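## Task

Using only the ID labels to tell the plates apart, put all four into rack S1 so that, from bottom to top, they go E07, E01, E70, E10. E07 must rest flat on the rack floor and each plate above must sit fully nested in the one below. Each plate's labelled short end must face the rack's front, the side toward the viewer; one plate may begin reversed, with its label end pointing away. The stack must hold by itself once the gripper has released everything and moved away.

## Robot and tools

ROBOT. A single four-axis SCARA-type arm with a two-finger gripper that always stays level and cannot tilt. Joints from base out: lift (0 to 0.55 m), shoulder (-2 to 2 rad), elbow (-2.8 to 2.8 rad), wrist yaw (-12.566 to 12.566 rad). The controlled point, end_effector_position, is midway between the rubber pads, 2-3 cm behind the fingertips. The fingers point along the gripper's +x axis and close along its y axis. Keep the elbow reading at least 0.4 rad away from 0, or the arm may fold and fault.

FRAMES. The scene frame has its origin on the table surface under the arm base, +z upward, and +y to the left when facing along +x. The state line reports end_effector_position in metres and end_effector_quat_wxyz; the printed position can be a little off, more so at long reach. The Joint positions line gives lift (m), shoulder, elbow, wrist yaw (rad), then the pad gap (m).

execute_actions. Takes "actions", a list holding zero or one item, plus optional "pictures": true. Empty list: no command, returns state and camera pictures. Motion item: {"rows": [[dx, dy, dz, rz, opening], ...], "steps": n}, 1 to 15 rows, n from 3 to 15 (default 15), each step 1/30 s; each row is used for one step and the final row repeats for leftover steps. Wait item: {"steps": n} with n up to 300, counted from the previous result, so your reply time is included.

ROW FORMAT. Five numbers, each in [-1, 1]. dx, dy, dz, rz are an offset, not a pose, expressed in the gripper's own axes and measured from the gripper pose printed in the most recent result that shows it (before any such result in the scene, and for the second and later calls within one reply, from where the arm is when the action begins). All rows in one action share that same base; they do not accumulate. Scale: 1.0 equals 0.6 m for dx, dy, dz and 180 degrees for rz; positive rz turns from +x toward +y. opening is absolute: +1 fully open (0.140 m), -1 closed (0.066 m gap remains); a full close needs at least 0.6 s. Each step the commanded pose is clipped to within 70 mm and 16 degrees of the measured pose, so far targets take several calls; check the returned pose and send the remainder. All-zero offsets do not hold still: they pull the arm back to the base pose.

KEPT BACK. A motion result is captured 3 steps before the action ends; those 3 steps run while you think. A line "Hand target" (where the controller is currently heading) appears only when no steps were kept back.

move. "target": one five-number row, same layout, offset meaning and base as above. "speed": top path speed in m/s, 0.002 to 0.5, default 0.25 (rotation capped at twice that in rad/s). The gripper follows a straight path lasting 0.5 to 10 s (cut short after 10 s), turning the shorter way. Opening is sent at the start. The path ignores obstacles, and the real hand may lag, stray or exceed the speed, especially with the arm nearly straight. It ends once at rest, or 5 s after the path ends. The result adds a "move:" line with the outcome (done, off_target, moving, held, fault), the limits that acted (paced = pose clipped; held = a check blocked steps, after which motion can jump faster), and the distance from target. Pictures come with it.

wait. "seconds" 0 to 10. Nothing new is sent; the arm only continues to its last clipped pose and fingers finish moving.

zoom_image. "camera": cam_head_left, cam_head_right or cam_wrist (each 672x504). "region": [x0, y0, x1, y1] in pixels from the top-left corner, at most 504 by 504. Use it to read plate ID labels.

finished_scene. "scene": number of the current scene. Irreversible; its result reports success and gives the next task. Replying without any tool call ends everything.

RESULT LINES. HELD marks control steps where some or all of your row was not sent. "pose unreachable" means the clearance check changed or blocked the command. grip_measured is the finger opening on the command scale; readings may be offset by about 1 mm for the whole scene. To hold a plate, command an opening about 0.04 below grip_measured (smaller gap for a lighter grip). Pad force is about 18 N; a fast close can squeeze harder and may spring open.

HAZARDS. Contact torque reaching a load limit (lift 54 N, shoulder 8.1 N m, elbow 4.05 N m, wrist yaw 1.35 N m, held weight included) stops the arm 10 s and drops the rest of the call. Holding loads heats motors: MOTOR HOT warns at 85 °C; at 100 °C brakes engage (OVER-TEMPERATURE FAULT). Faster contacts and targets set far beyond the contact point hit harder. Since offsets start from the measured pose, repeating a small offset into a rigid surface adds no pressure, but into something yielding it keeps pushing. Releasing a plate a few millimetres up is fine; longer drops, slams, hard shoves or knocking anything off the table are failures. Loose objects can occasionally be nudged by outside pushes. Joints move in a coordinated way and stop together when reversed; after big moves verify the actual pose.

METHOD. Read labels first. To reverse a plate end for end, set it on the raised nest RG, regrip from the opposite end and rotate with rz. Place the first plate flat on the S1 floor, nest the rest in order with label ends toward the front, then open, lift clear and confirm the stack stays put.

Each tool is called after "Call:" as name([rows], argument=value, ...), one row to a line, values as JSON.

## Session

Call:
execute_actions(actions=[])

Scene clock: 0.00 s of 15600.00 s.
end_effector_position=(+0.4655, -0.2052, +0.1288) grip_measured=+1.00 end_effector_quat_wxyz=(+0.793, -0.000, -0.000, +0.609)
Joint positions: [ 0.124 -1.491 -1.908 -1.575  0.14 ]
Motor temperatures (°C, as the motors report them): [25 22 21 21]
Hand target: +0.466, -0.205, +0.129; +0.793, -0.000, -0.000, +0.609

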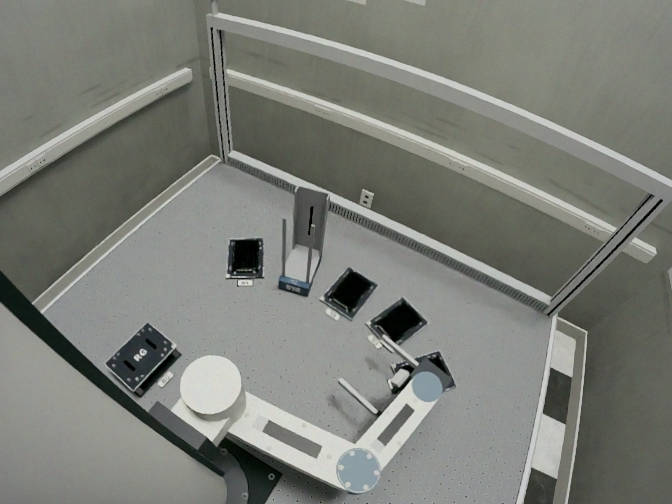

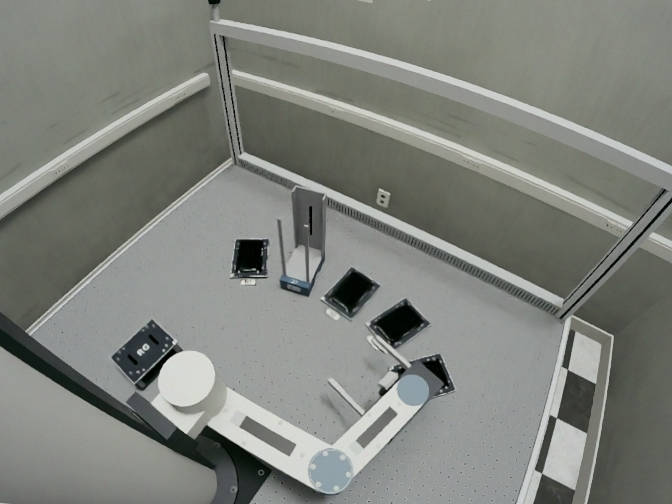

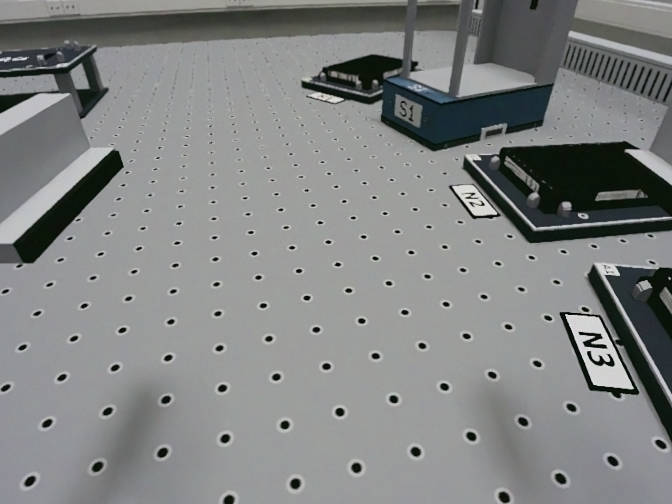

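Call:
zoom_image(camera="cam_wrist", region=[460,130,672,250])

Call:
zoom_image(camera="cam_wrist", region=[295,45,425,115])

Region (460, 130, 672, 250) of cam_wrist's 672x504 image, scaled by 2.377, with more detail than that image has; it fills the top 285 rows of this view, and the rest is white.

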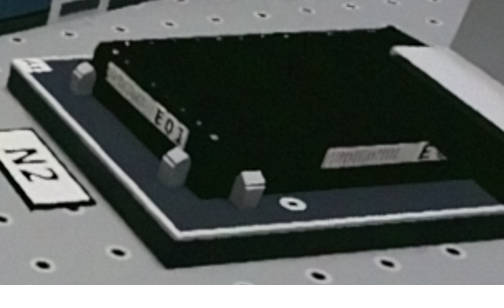

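Region (295, 45, 425, 115) of cam_wrist's 672x504 image, scaled by 3.877, with more detail than that image has; it fills the top 271 rows of this view, and the rest is white.

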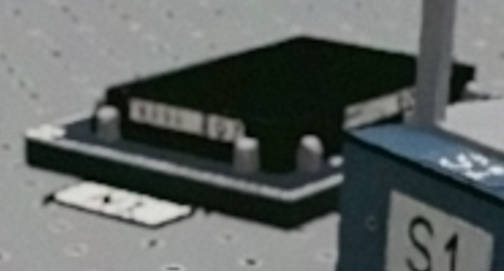

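Call:
move(target=[0.5016,0.0213,-0.039,-0.336,0.2], speed=0.4)

Scene clock: 2.13 s of 15600.00 s.
end_effector_position=(+0.5311, +0.0891, +0.1054) grip_measured=+0.20 end_effector_quat_wxyz=(+0.992, -0.000, -0.000, +0.126)
Joint positions: [ 0.1   -0.726 -0.891 -4.413  0.11 ]
Motor temperatures (°C, as the motors report them): [25 22 21 21]
Hand target: +0.531, +0.089, +0.105; +0.992, -0.000, -0.000, +0.126
Off the commanded pose: 0.000 m, 0 deg.
Kept back: nothing.
move: done

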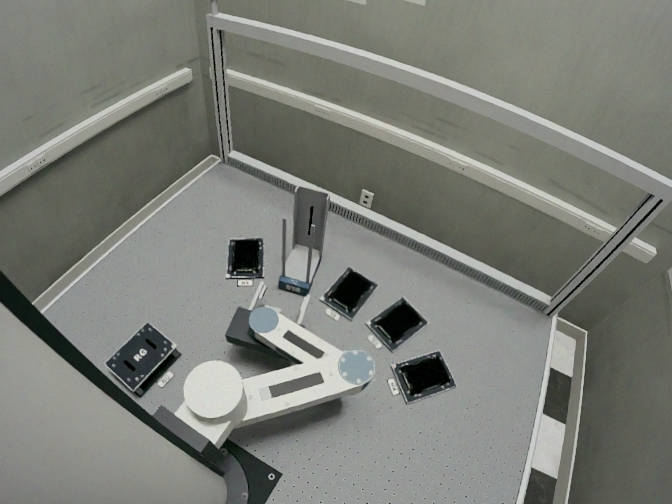

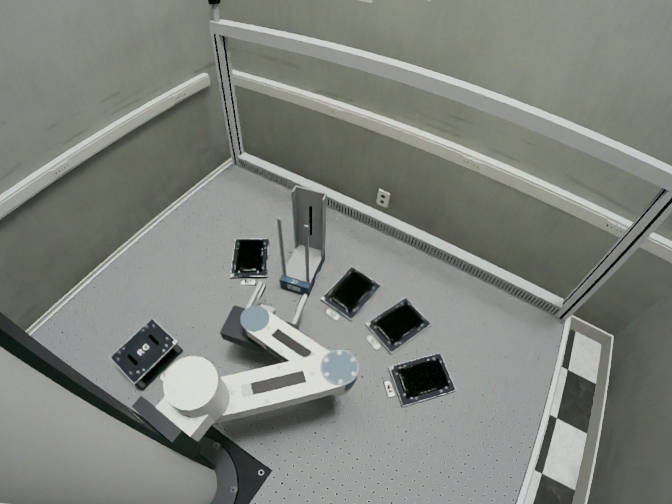

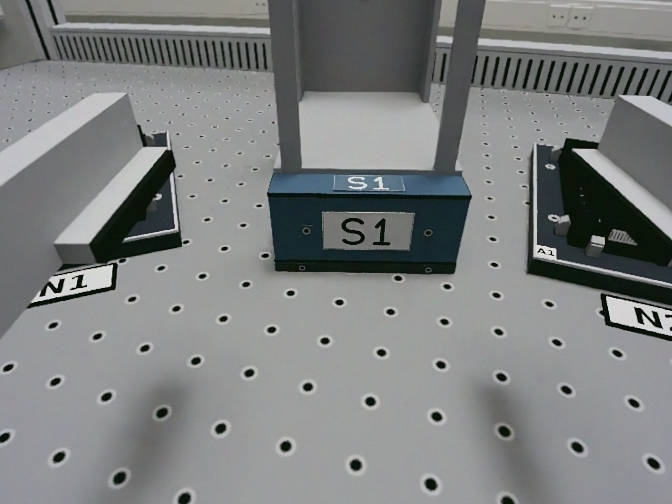

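Call:
move(target=[0.277,-0.0115,0,-0.0083,0.2], speed=0.2)

Scene clock: 3.57 s of 15600.00 s.
end_effector_position=(+0.6937, +0.1241, +0.1054) grip_measured=+0.20 end_effector_quat_wxyz=(+0.994, -0.000, -0.000, +0.113)
Joint positions: [ 0.1   -0.411 -1.71  -3.934  0.11 ]
Motor temperatures (°C, as the motors report them): [25 22 21 21]
Hand target: +0.694, +0.124, +0.105; +0.994, -0.000, -0.000, +0.114
Off the commanded pose: 0.000 m, 0 deg.
Kept back: nothing.
move: done

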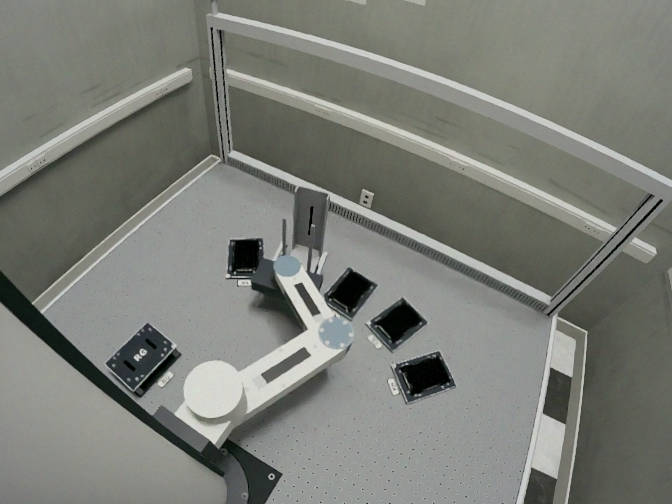

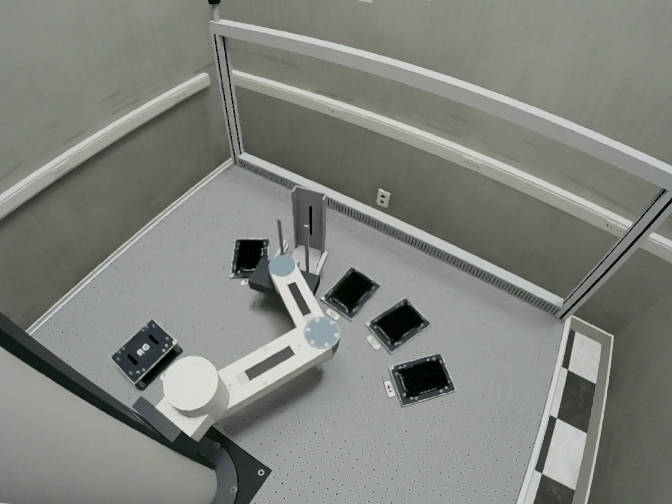

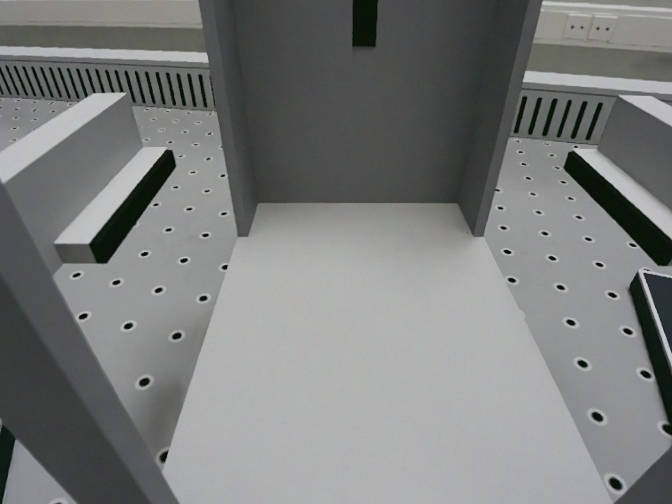

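Call:
move(target=[0.0047,0.0002,0,0.001,0.2], speed=0.02)

Scene clock: 4.50 s of 15600.00 s.
end_effector_position=(+0.6964, +0.1247, +0.1054) grip_measured=+0.20 end_effector_quat_wxyz=(+0.993, -0.000, -0.000, +0.115)
Joint positions: [ 0.1   -0.405 -1.727 -3.921  0.11 ]
Motor temperatures (°C, as the motors report them): [25 22 21 21]
Hand target: +0.696, +0.125, +0.105; +0.993, -0.000, -0.000, +0.115
Off the commanded pose: 0.000 m, 0 deg.
Kept back: nothing.
move: done

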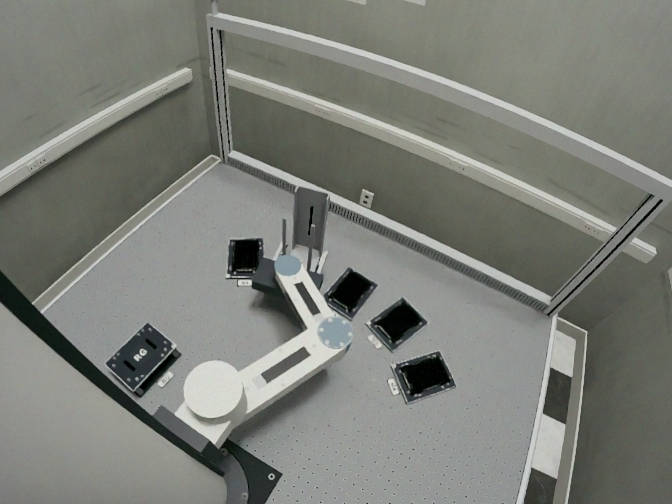

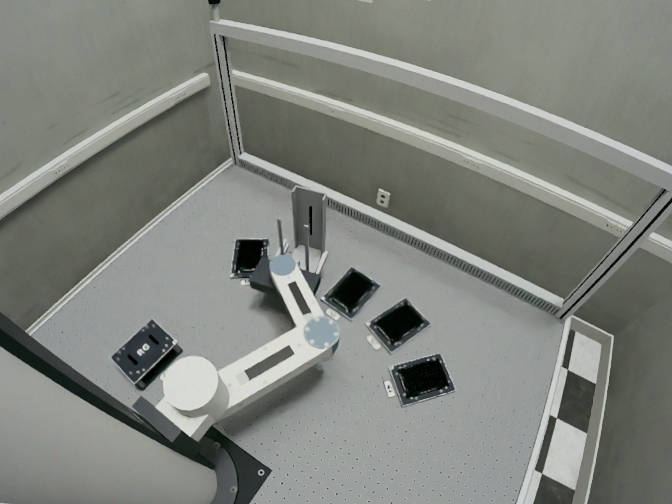

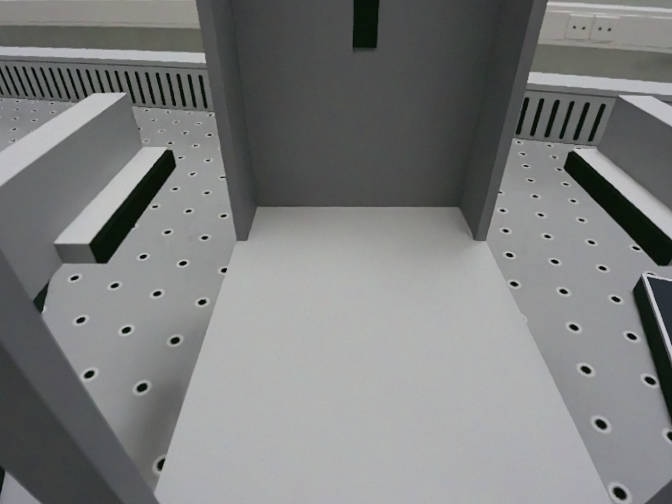

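Call:
move(target=[-0.183,0,0,0,0.2], speed=0.3)

Call:
move(target=[-0.022,0.2507,0,0.113,0.2], speed=0.3)

Call:
move(target=[0.155,0,-0.083,0,0.2], speed=0.25)

Scene clock: 5.63 s of 15600.00 s.
end_effector_position=(+0.5895, +0.0997, +0.1054) grip_measured=+0.20 end_effector_quat_wxyz=(+0.993, -0.000, -0.000, +0.115)
Joint positions: [ 0.1   -0.636 -1.157 -4.26   0.11 ]
Motor temperatures (°C, as the motors report them): [25 22 21 21]
Hand target: +0.590, +0.100, +0.105; +0.993, -0.000, -0.000, +0.115
Off the commanded pose: 0.000 m, 0 deg.
Kept back: nothing.
move: done

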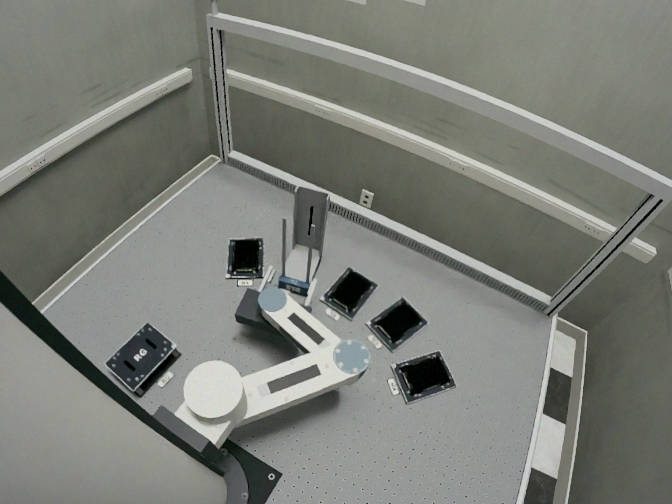

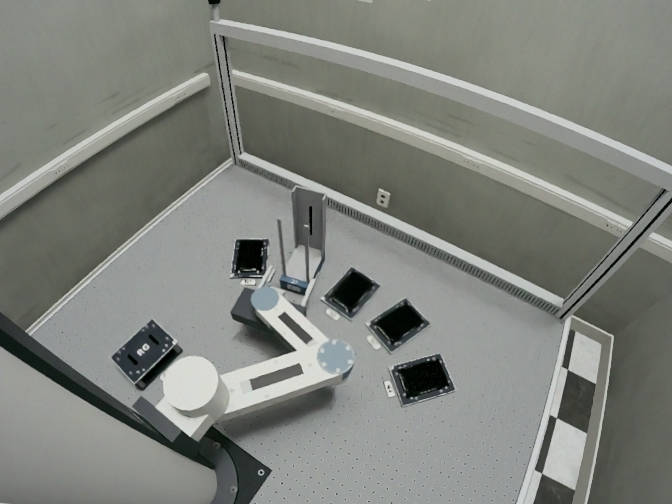

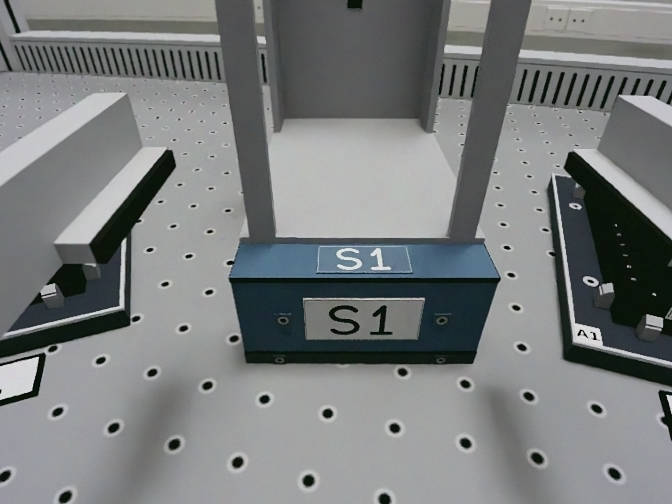

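Scene clock: 6.63 s of 15600.00 s.
end_effector_position=(+0.5422, +0.2433, +0.1054) grip_measured=+0.20 end_effector_quat_wxyz=(+0.957, -0.000, -0.000, +0.289)
Joint positions: [ 0.1   -0.265 -1.224 -4.209  0.11 ]
Motor temperatures (°C, as the motors report them): [25 22 21 21]
Hand target: +0.542, +0.243, +0.105; +0.958, -0.000, -0.000, +0.288
Off the commanded pose: 0.000 m, 0 deg.
Kept back: nothing.
move: done

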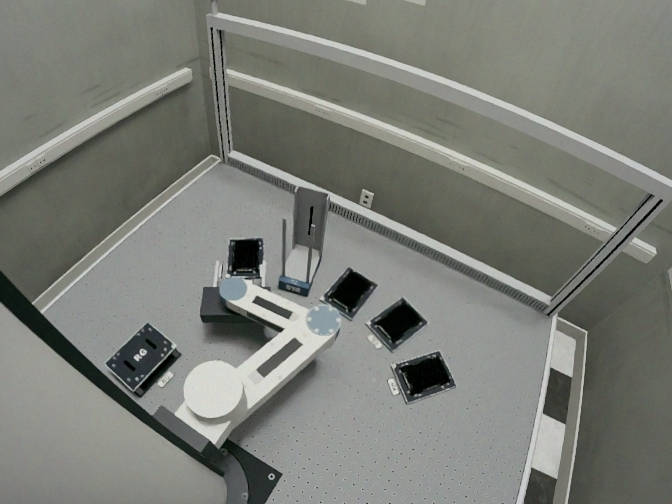

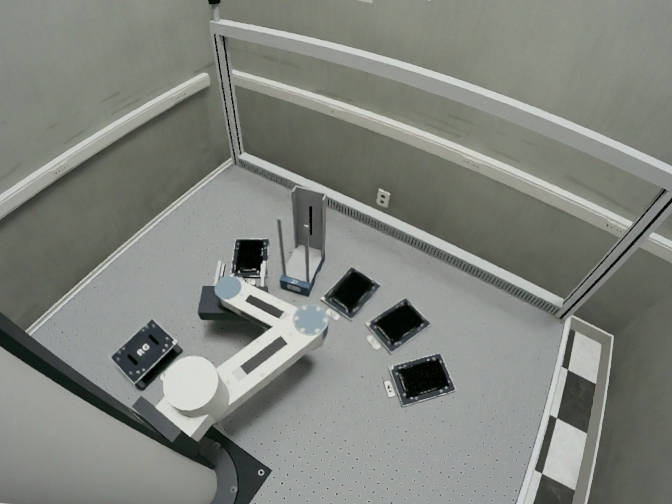

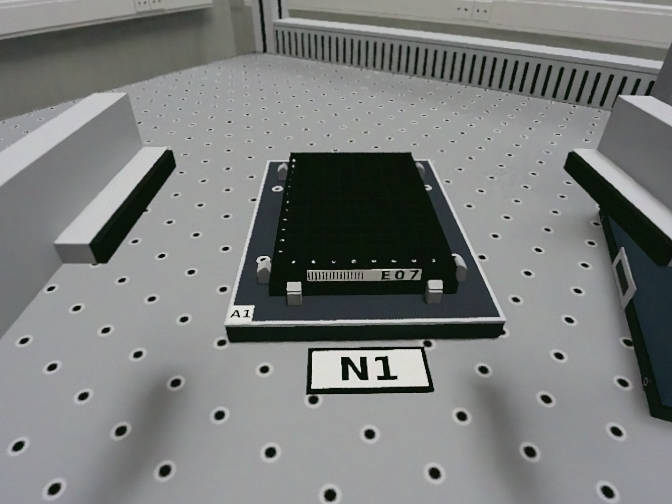

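Scene clock: 7.43 s of 15600.00 s.
end_effector_position=(+0.6197, +0.2947, +0.0556) grip_measured=+0.20 end_effector_quat_wxyz=(+0.958, -0.000, -0.000, +0.288)
Joint positions: [ 0.051 -0.063 -1.711 -3.924  0.11 ]
Motor temperatures (°C, as the motors report them): [25 22 22 21]
Hand target: +0.620, +0.295, +0.056; +0.957, -0.000, -0.000, +0.289
Off the commanded pose: 0.000 m, 0 deg.
Kept back: nothing.
move: done

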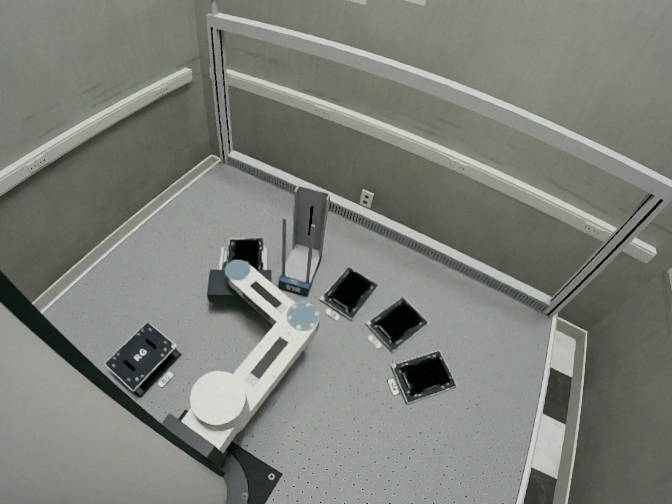

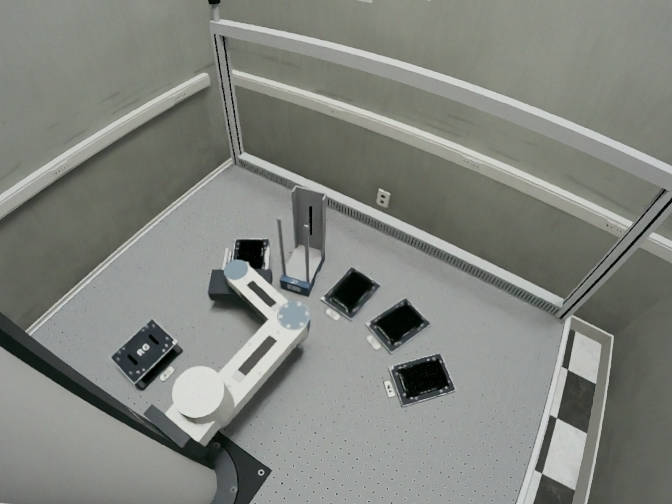

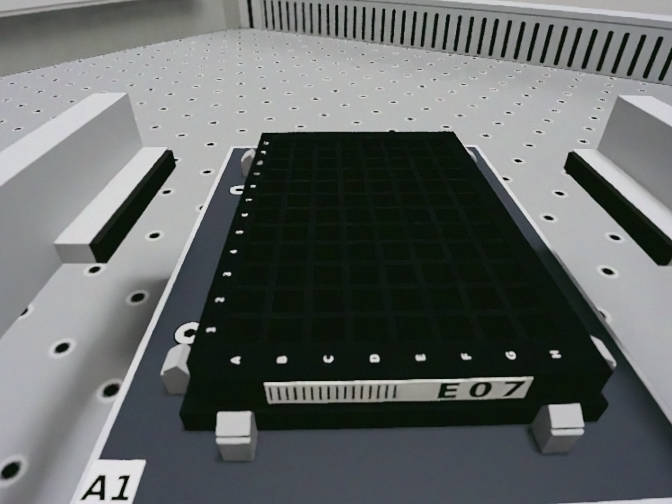

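Call:
move(target=[0.0352,-0.0022,-0.0452,0.0067,-0.15], speed=0.06)

Scene clock: 8.47 s of 15600.00 s.
end_effector_position=(+0.6381, +0.3051, +0.0284) grip_measured=-0.15 end_effector_quat_wxyz=(+0.955, -0.000, -0.000, +0.298)
Joint positions: [ 0.023 -0.017 -1.841 -3.82   0.097]
Motor temperatures (°C, as the motors report them): [25 22 22 21]
Hand target: +0.638, +0.305, +0.028; +0.954, -0.000, -0.000, +0.298
Off the commanded pose: 0.000 m, 0 deg.
Kept back: nothing.
move: done

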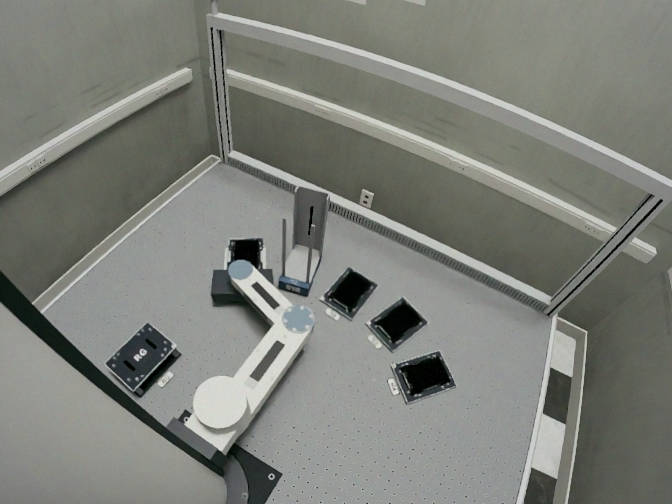

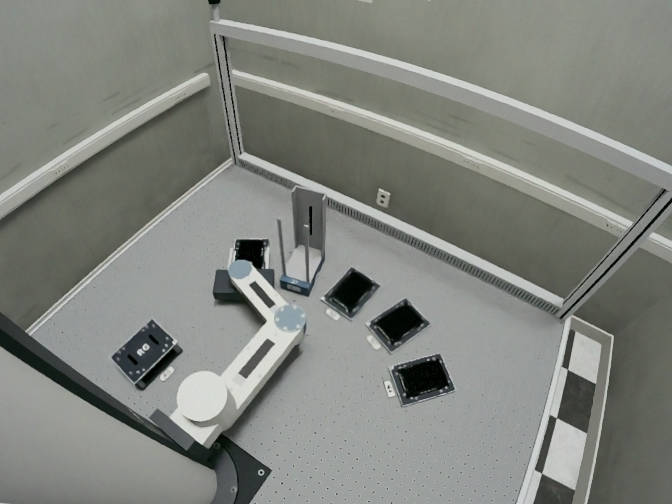

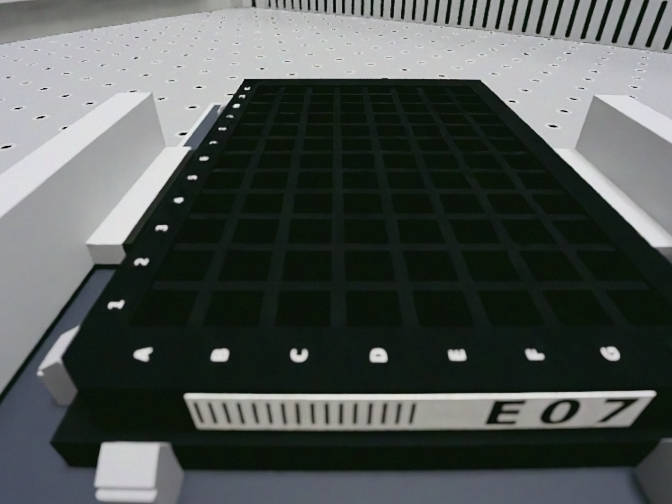

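Call:
move(target=[0.0002,0.0006,0,-0.001,-0.53])

Call:
move(target=[0,0,0.49,0,-0.53], speed=0.35)

Scene clock: 9.40 s of 15600.00 s.
end_effector_position=(+0.6380, +0.3054, +0.0284) grip_measured=-0.45 end_effector_quat_wxyz=(+0.955, -0.000, -0.000, +0.297)
Joint positions: [ 0.023 -0.015 -1.842 -3.824  0.086]
Motor temperatures (°C, as the motors report them): [25 22 22 21]
Hand target: +0.638, +0.305, +0.028; +0.955, -0.000, -0.000, +0.297
Off the commanded pose: 0.000 m, 0 deg.
Kept back: nothing.
move: done

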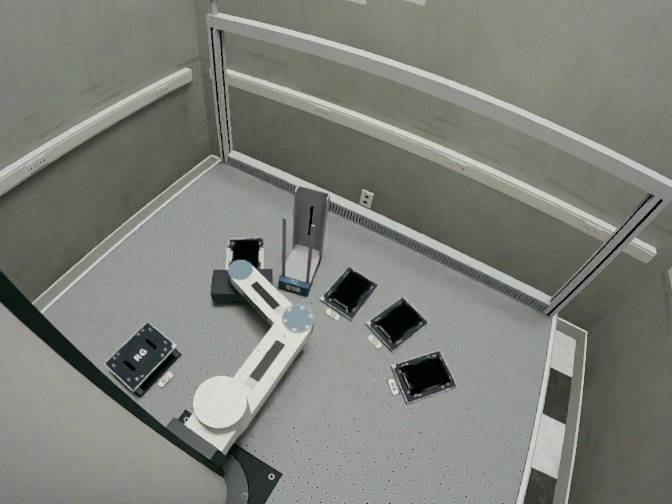

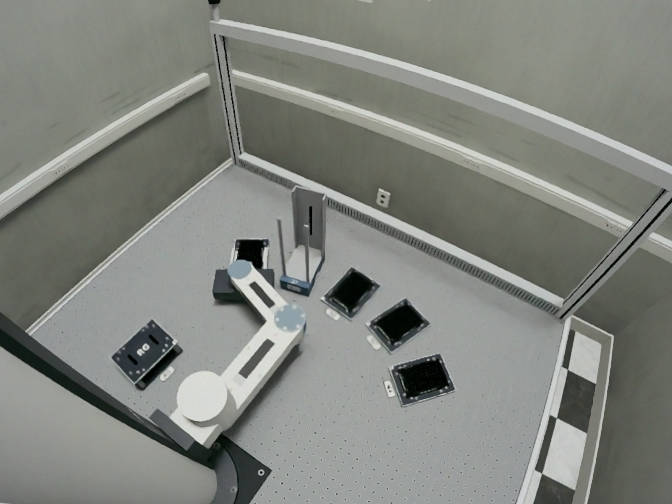

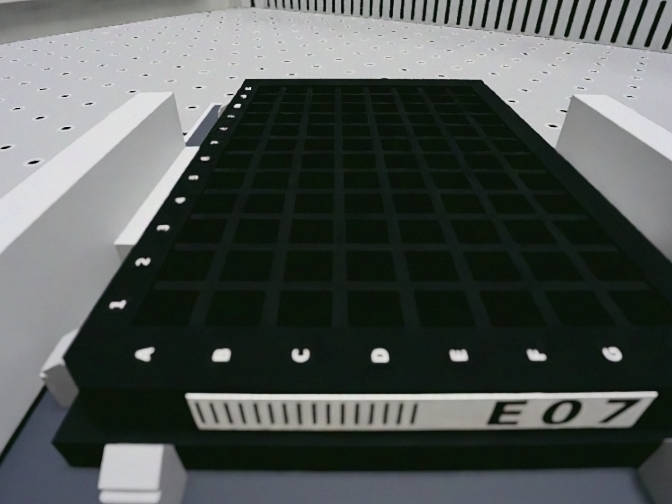

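Scene clock: 10.73 s of 15600.00 s.
end_effector_position=(+0.6380, +0.3054, +0.3224) grip_measured=-0.45 end_effector_quat_wxyz=(+0.955, -0.000, -0.000, +0.297)
Joint positions: [ 0.317 -0.015 -1.842 -3.824  0.086]
Motor temperatures (°C, as the motors report them): [25 22 21 21]
Hand target: +0.638, +0.305, +0.322; +0.955, -0.000, -0.000, +0.297
Off the commanded pose: 0.000 m, 0 deg.
Kept back: nothing.
move: done

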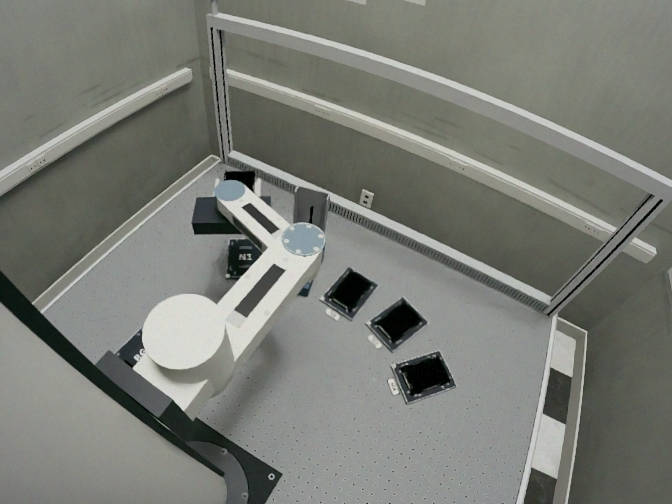

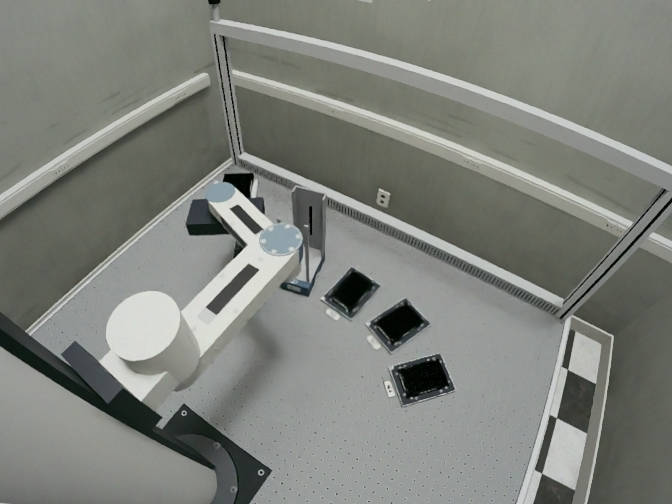

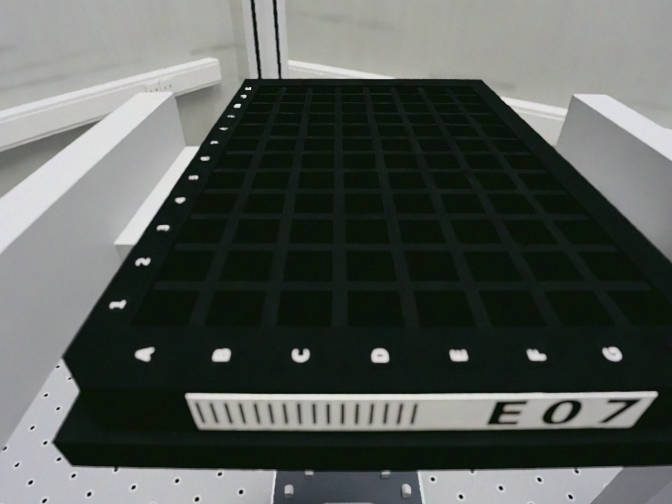

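Call:
move(target=[-0.0905,-0.3032,0,-0.1174,-0.53], speed=0.2)

Scene clock: 12.23 s of 15600.00 s.
end_effector_position=(+0.6965, +0.1245, +0.3224) grip_measured=-0.45 end_effector_quat_wxyz=(+0.993, -0.000, -0.000, +0.116)
Joint positions: [ 0.317 -0.407 -1.727 -3.916  0.086]
Motor temperatures (°C, as the motors report them): [25 22 22 21]
Hand target: +0.696, +0.125, +0.322; +0.993, -0.000, -0.000, +0.117
Off the commanded pose: 0.000 m, 0 deg.
Kept back: nothing.
move: done

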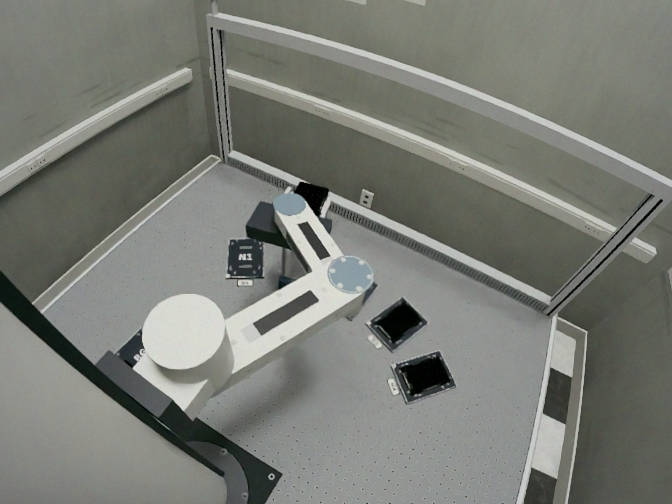

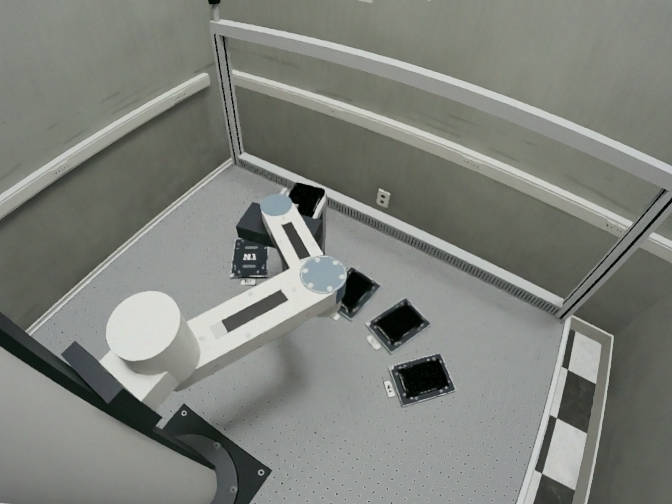

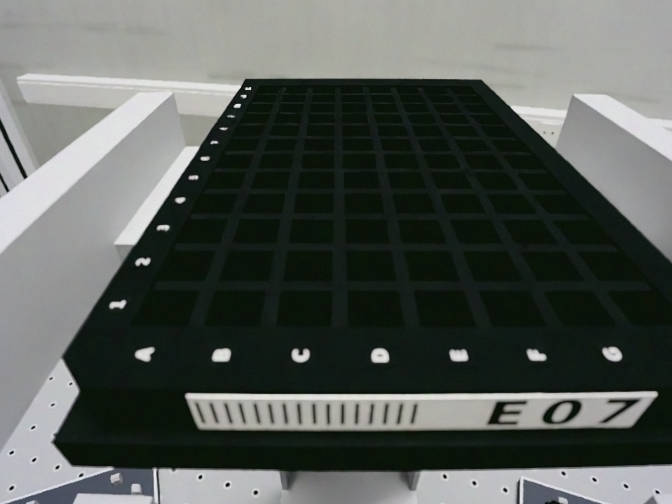

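Call:
move(target=[0,0.0009,-0.0142,0,-0.53], speed=0.015)

Scene clock: 13.27 s of 15600.00 s.
end_effector_position=(+0.6963, +0.1249, +0.3139) grip_measured=-0.45 end_effector_quat_wxyz=(+0.993, -0.000, -0.000, +0.116)
Joint positions: [ 0.309 -0.406 -1.727 -3.919  0.086]
Motor temperatures (°C, as the motors report them): [25 22 22 21]
Hand target: +0.696, +0.125, +0.314; +0.993, -0.000, -0.000, +0.116
Off the commanded pose: 0.000 m, 0 deg.
Kept back: nothing.
move: done

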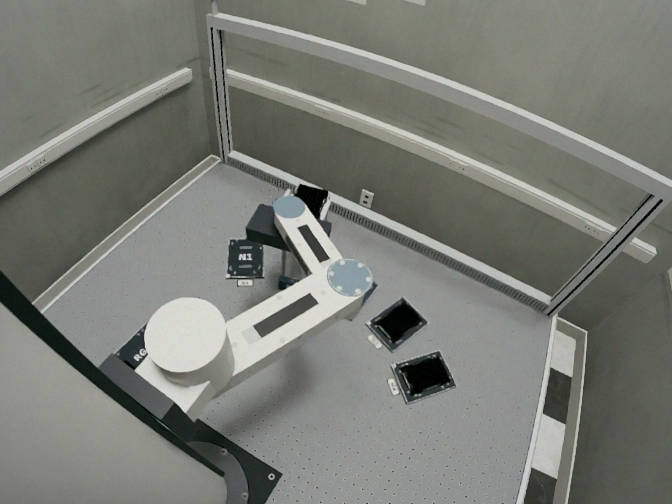

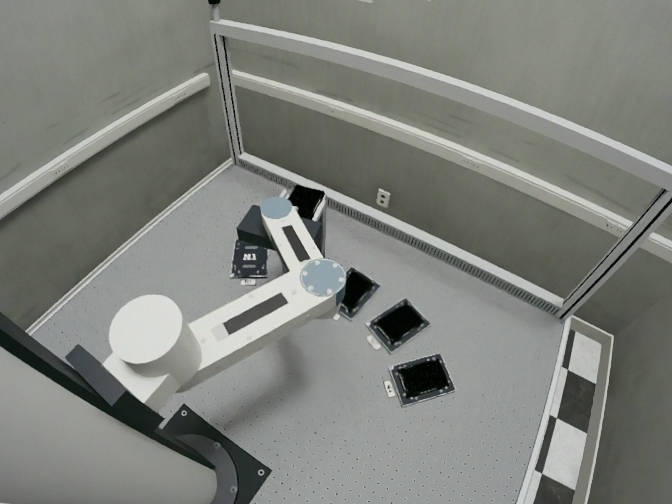

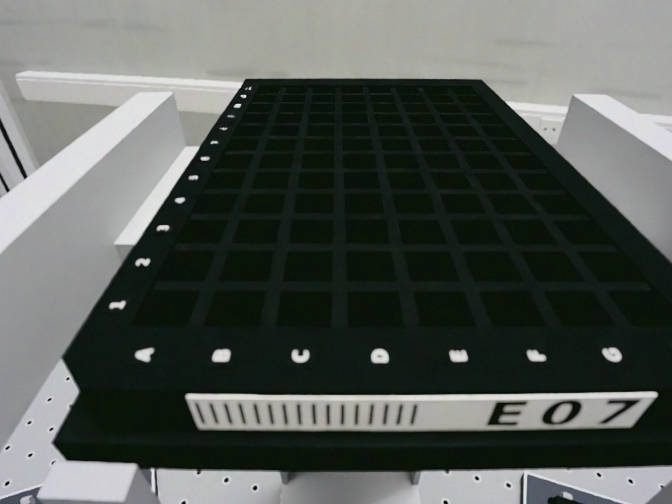

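Call:
move(target=[0,0,-0.04,0,-0.53], speed=0.04)

Scene clock: 14.33 s of 15600.00 s.
end_effector_position=(+0.6962, +0.1249, +0.2898) grip_measured=-0.45 end_effector_quat_wxyz=(+0.993, -0.000, -0.000, +0.116)
Joint positions: [ 0.285 -0.406 -1.726 -3.919  0.086]
Motor temperatures (°C, as the motors report them): [25 22 22 21]
Hand target: +0.696, +0.125, +0.290; +0.993, -0.000, -0.000, +0.116
Off the commanded pose: 0.000 m, 0 deg.
Kept back: nothing.
move: done

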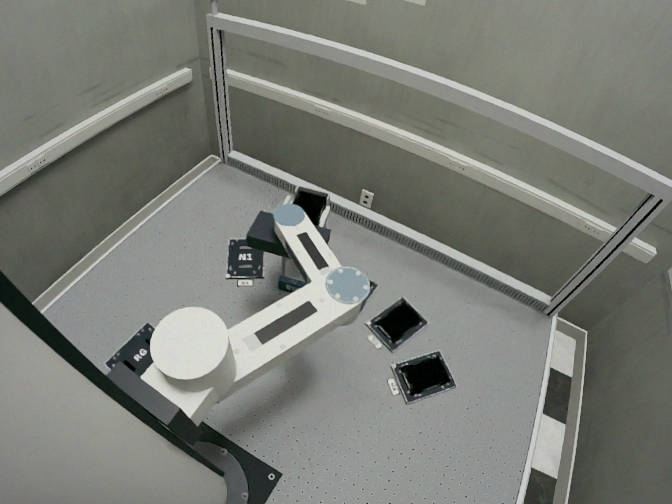

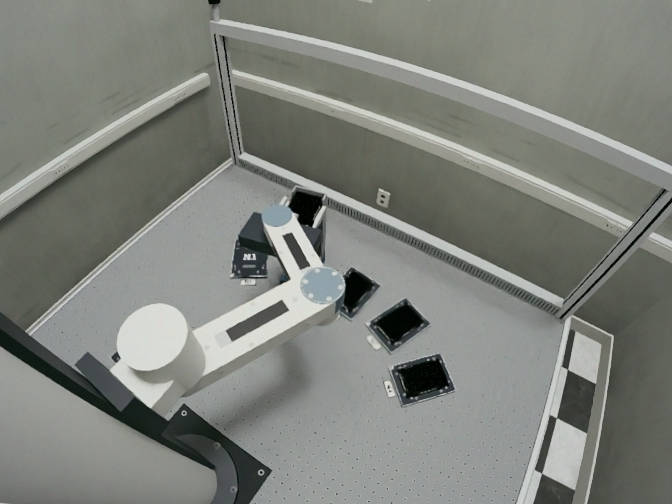

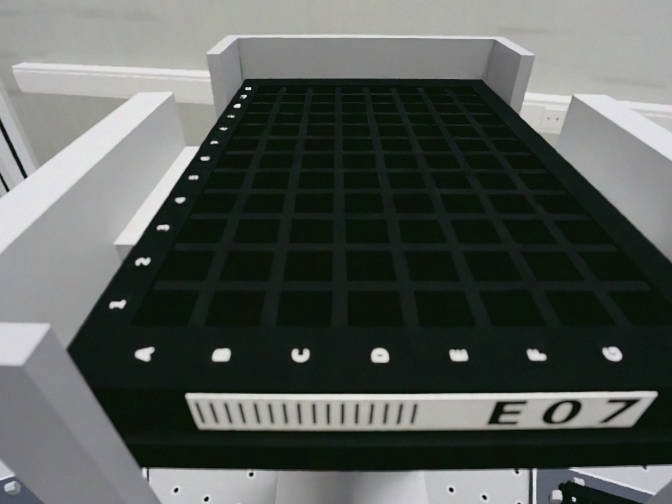

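Call:
move(target=[-0.0007,-0.0006,-0.005,0,-0.53], speed=0.02)

Call:
move(target=[0,0,-0.36,0,-0.53], speed=0.25)

Scene clock: 15.27 s of 15600.00 s.
end_effector_position=(+0.6959, +0.1246, +0.2868) grip_measured=-0.45 end_effector_quat_wxyz=(+0.993, -0.000, -0.000, +0.116)
Joint positions: [ 0.282 -0.408 -1.724 -3.919  0.086]
Motor temperatures (°C, as the motors report them): [25 22 22 21]
Hand target: +0.696, +0.124, +0.287; +0.993, -0.000, -0.000, +0.116
Off the commanded pose: 0.000 m, 0 deg.
Kept back: nothing.
move: done

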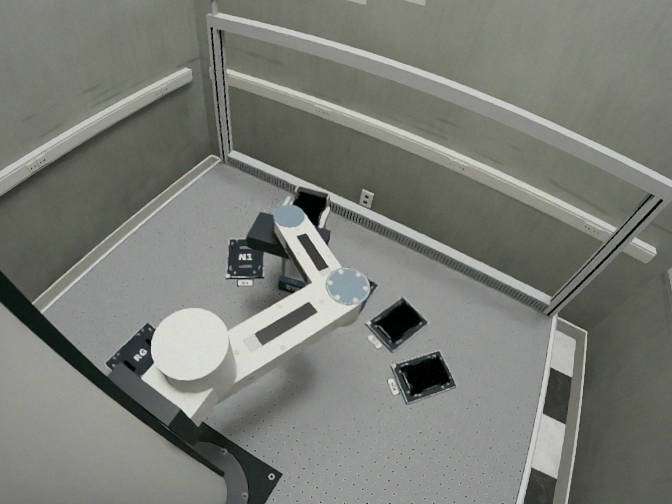

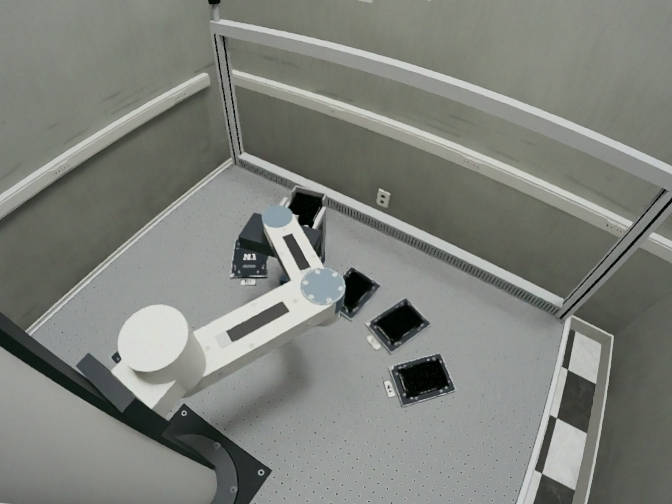

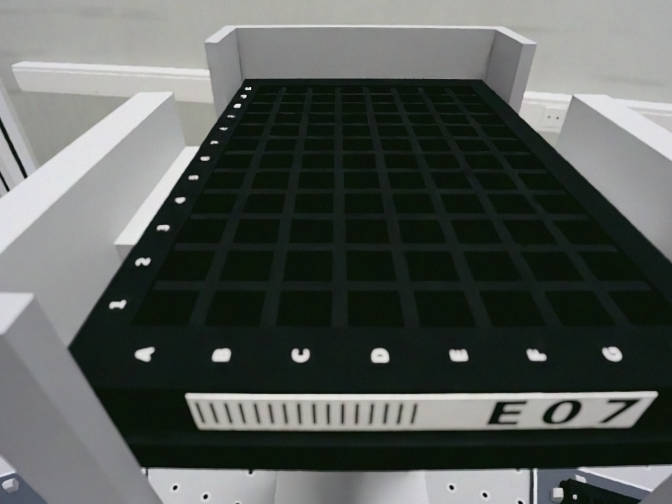

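Scene clock: 16.53 s of 15600.00 s.
end_effector_position=(+0.6959, +0.1246, +0.0708) grip_measured=-0.45 end_effector_quat_wxyz=(+0.993, -0.000, -0.000, +0.116)
Joint positions: [ 0.066 -0.408 -1.724 -3.919  0.086]
Motor temperatures (°C, as the motors report them): [25 22 22 21]
Hand target: +0.696, +0.125, +0.071; +0.993, -0.000, -0.000, +0.116
Off the commanded pose: 0.000 m, 0 deg.
Kept back: nothing.
move: done

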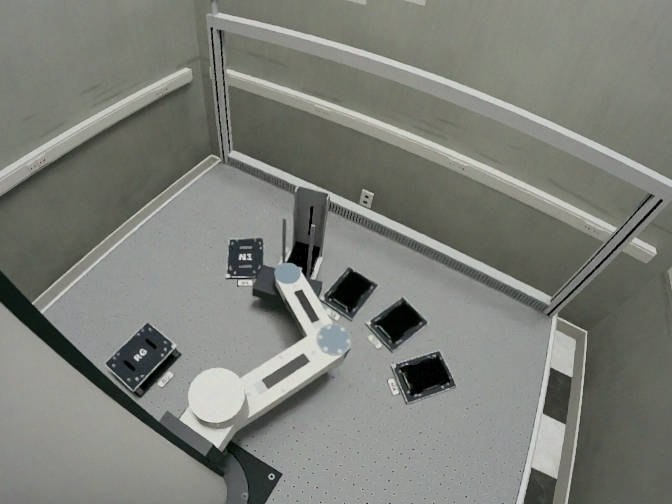

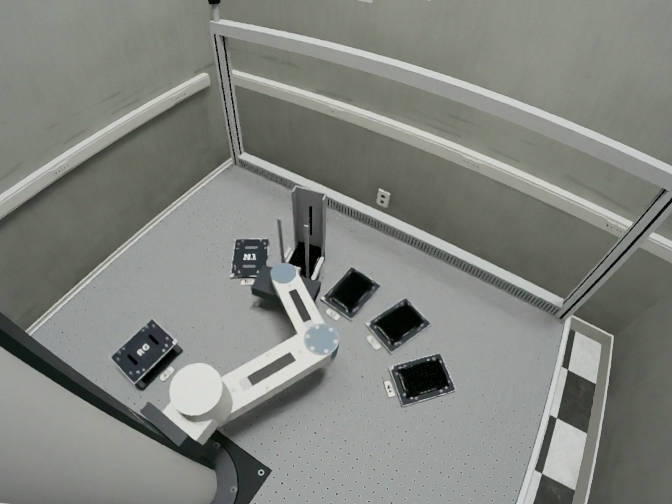

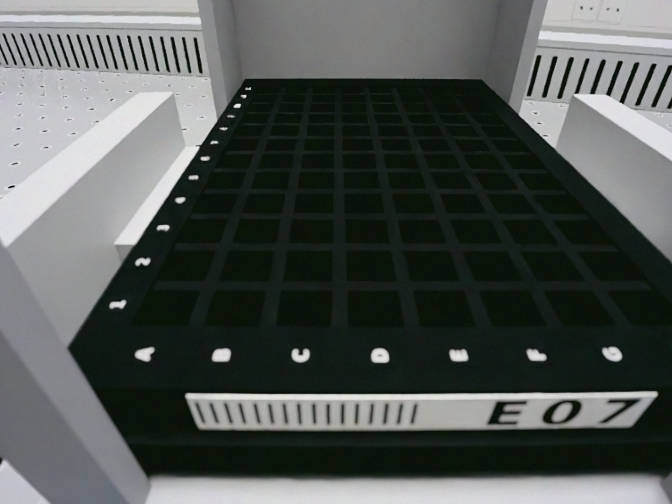

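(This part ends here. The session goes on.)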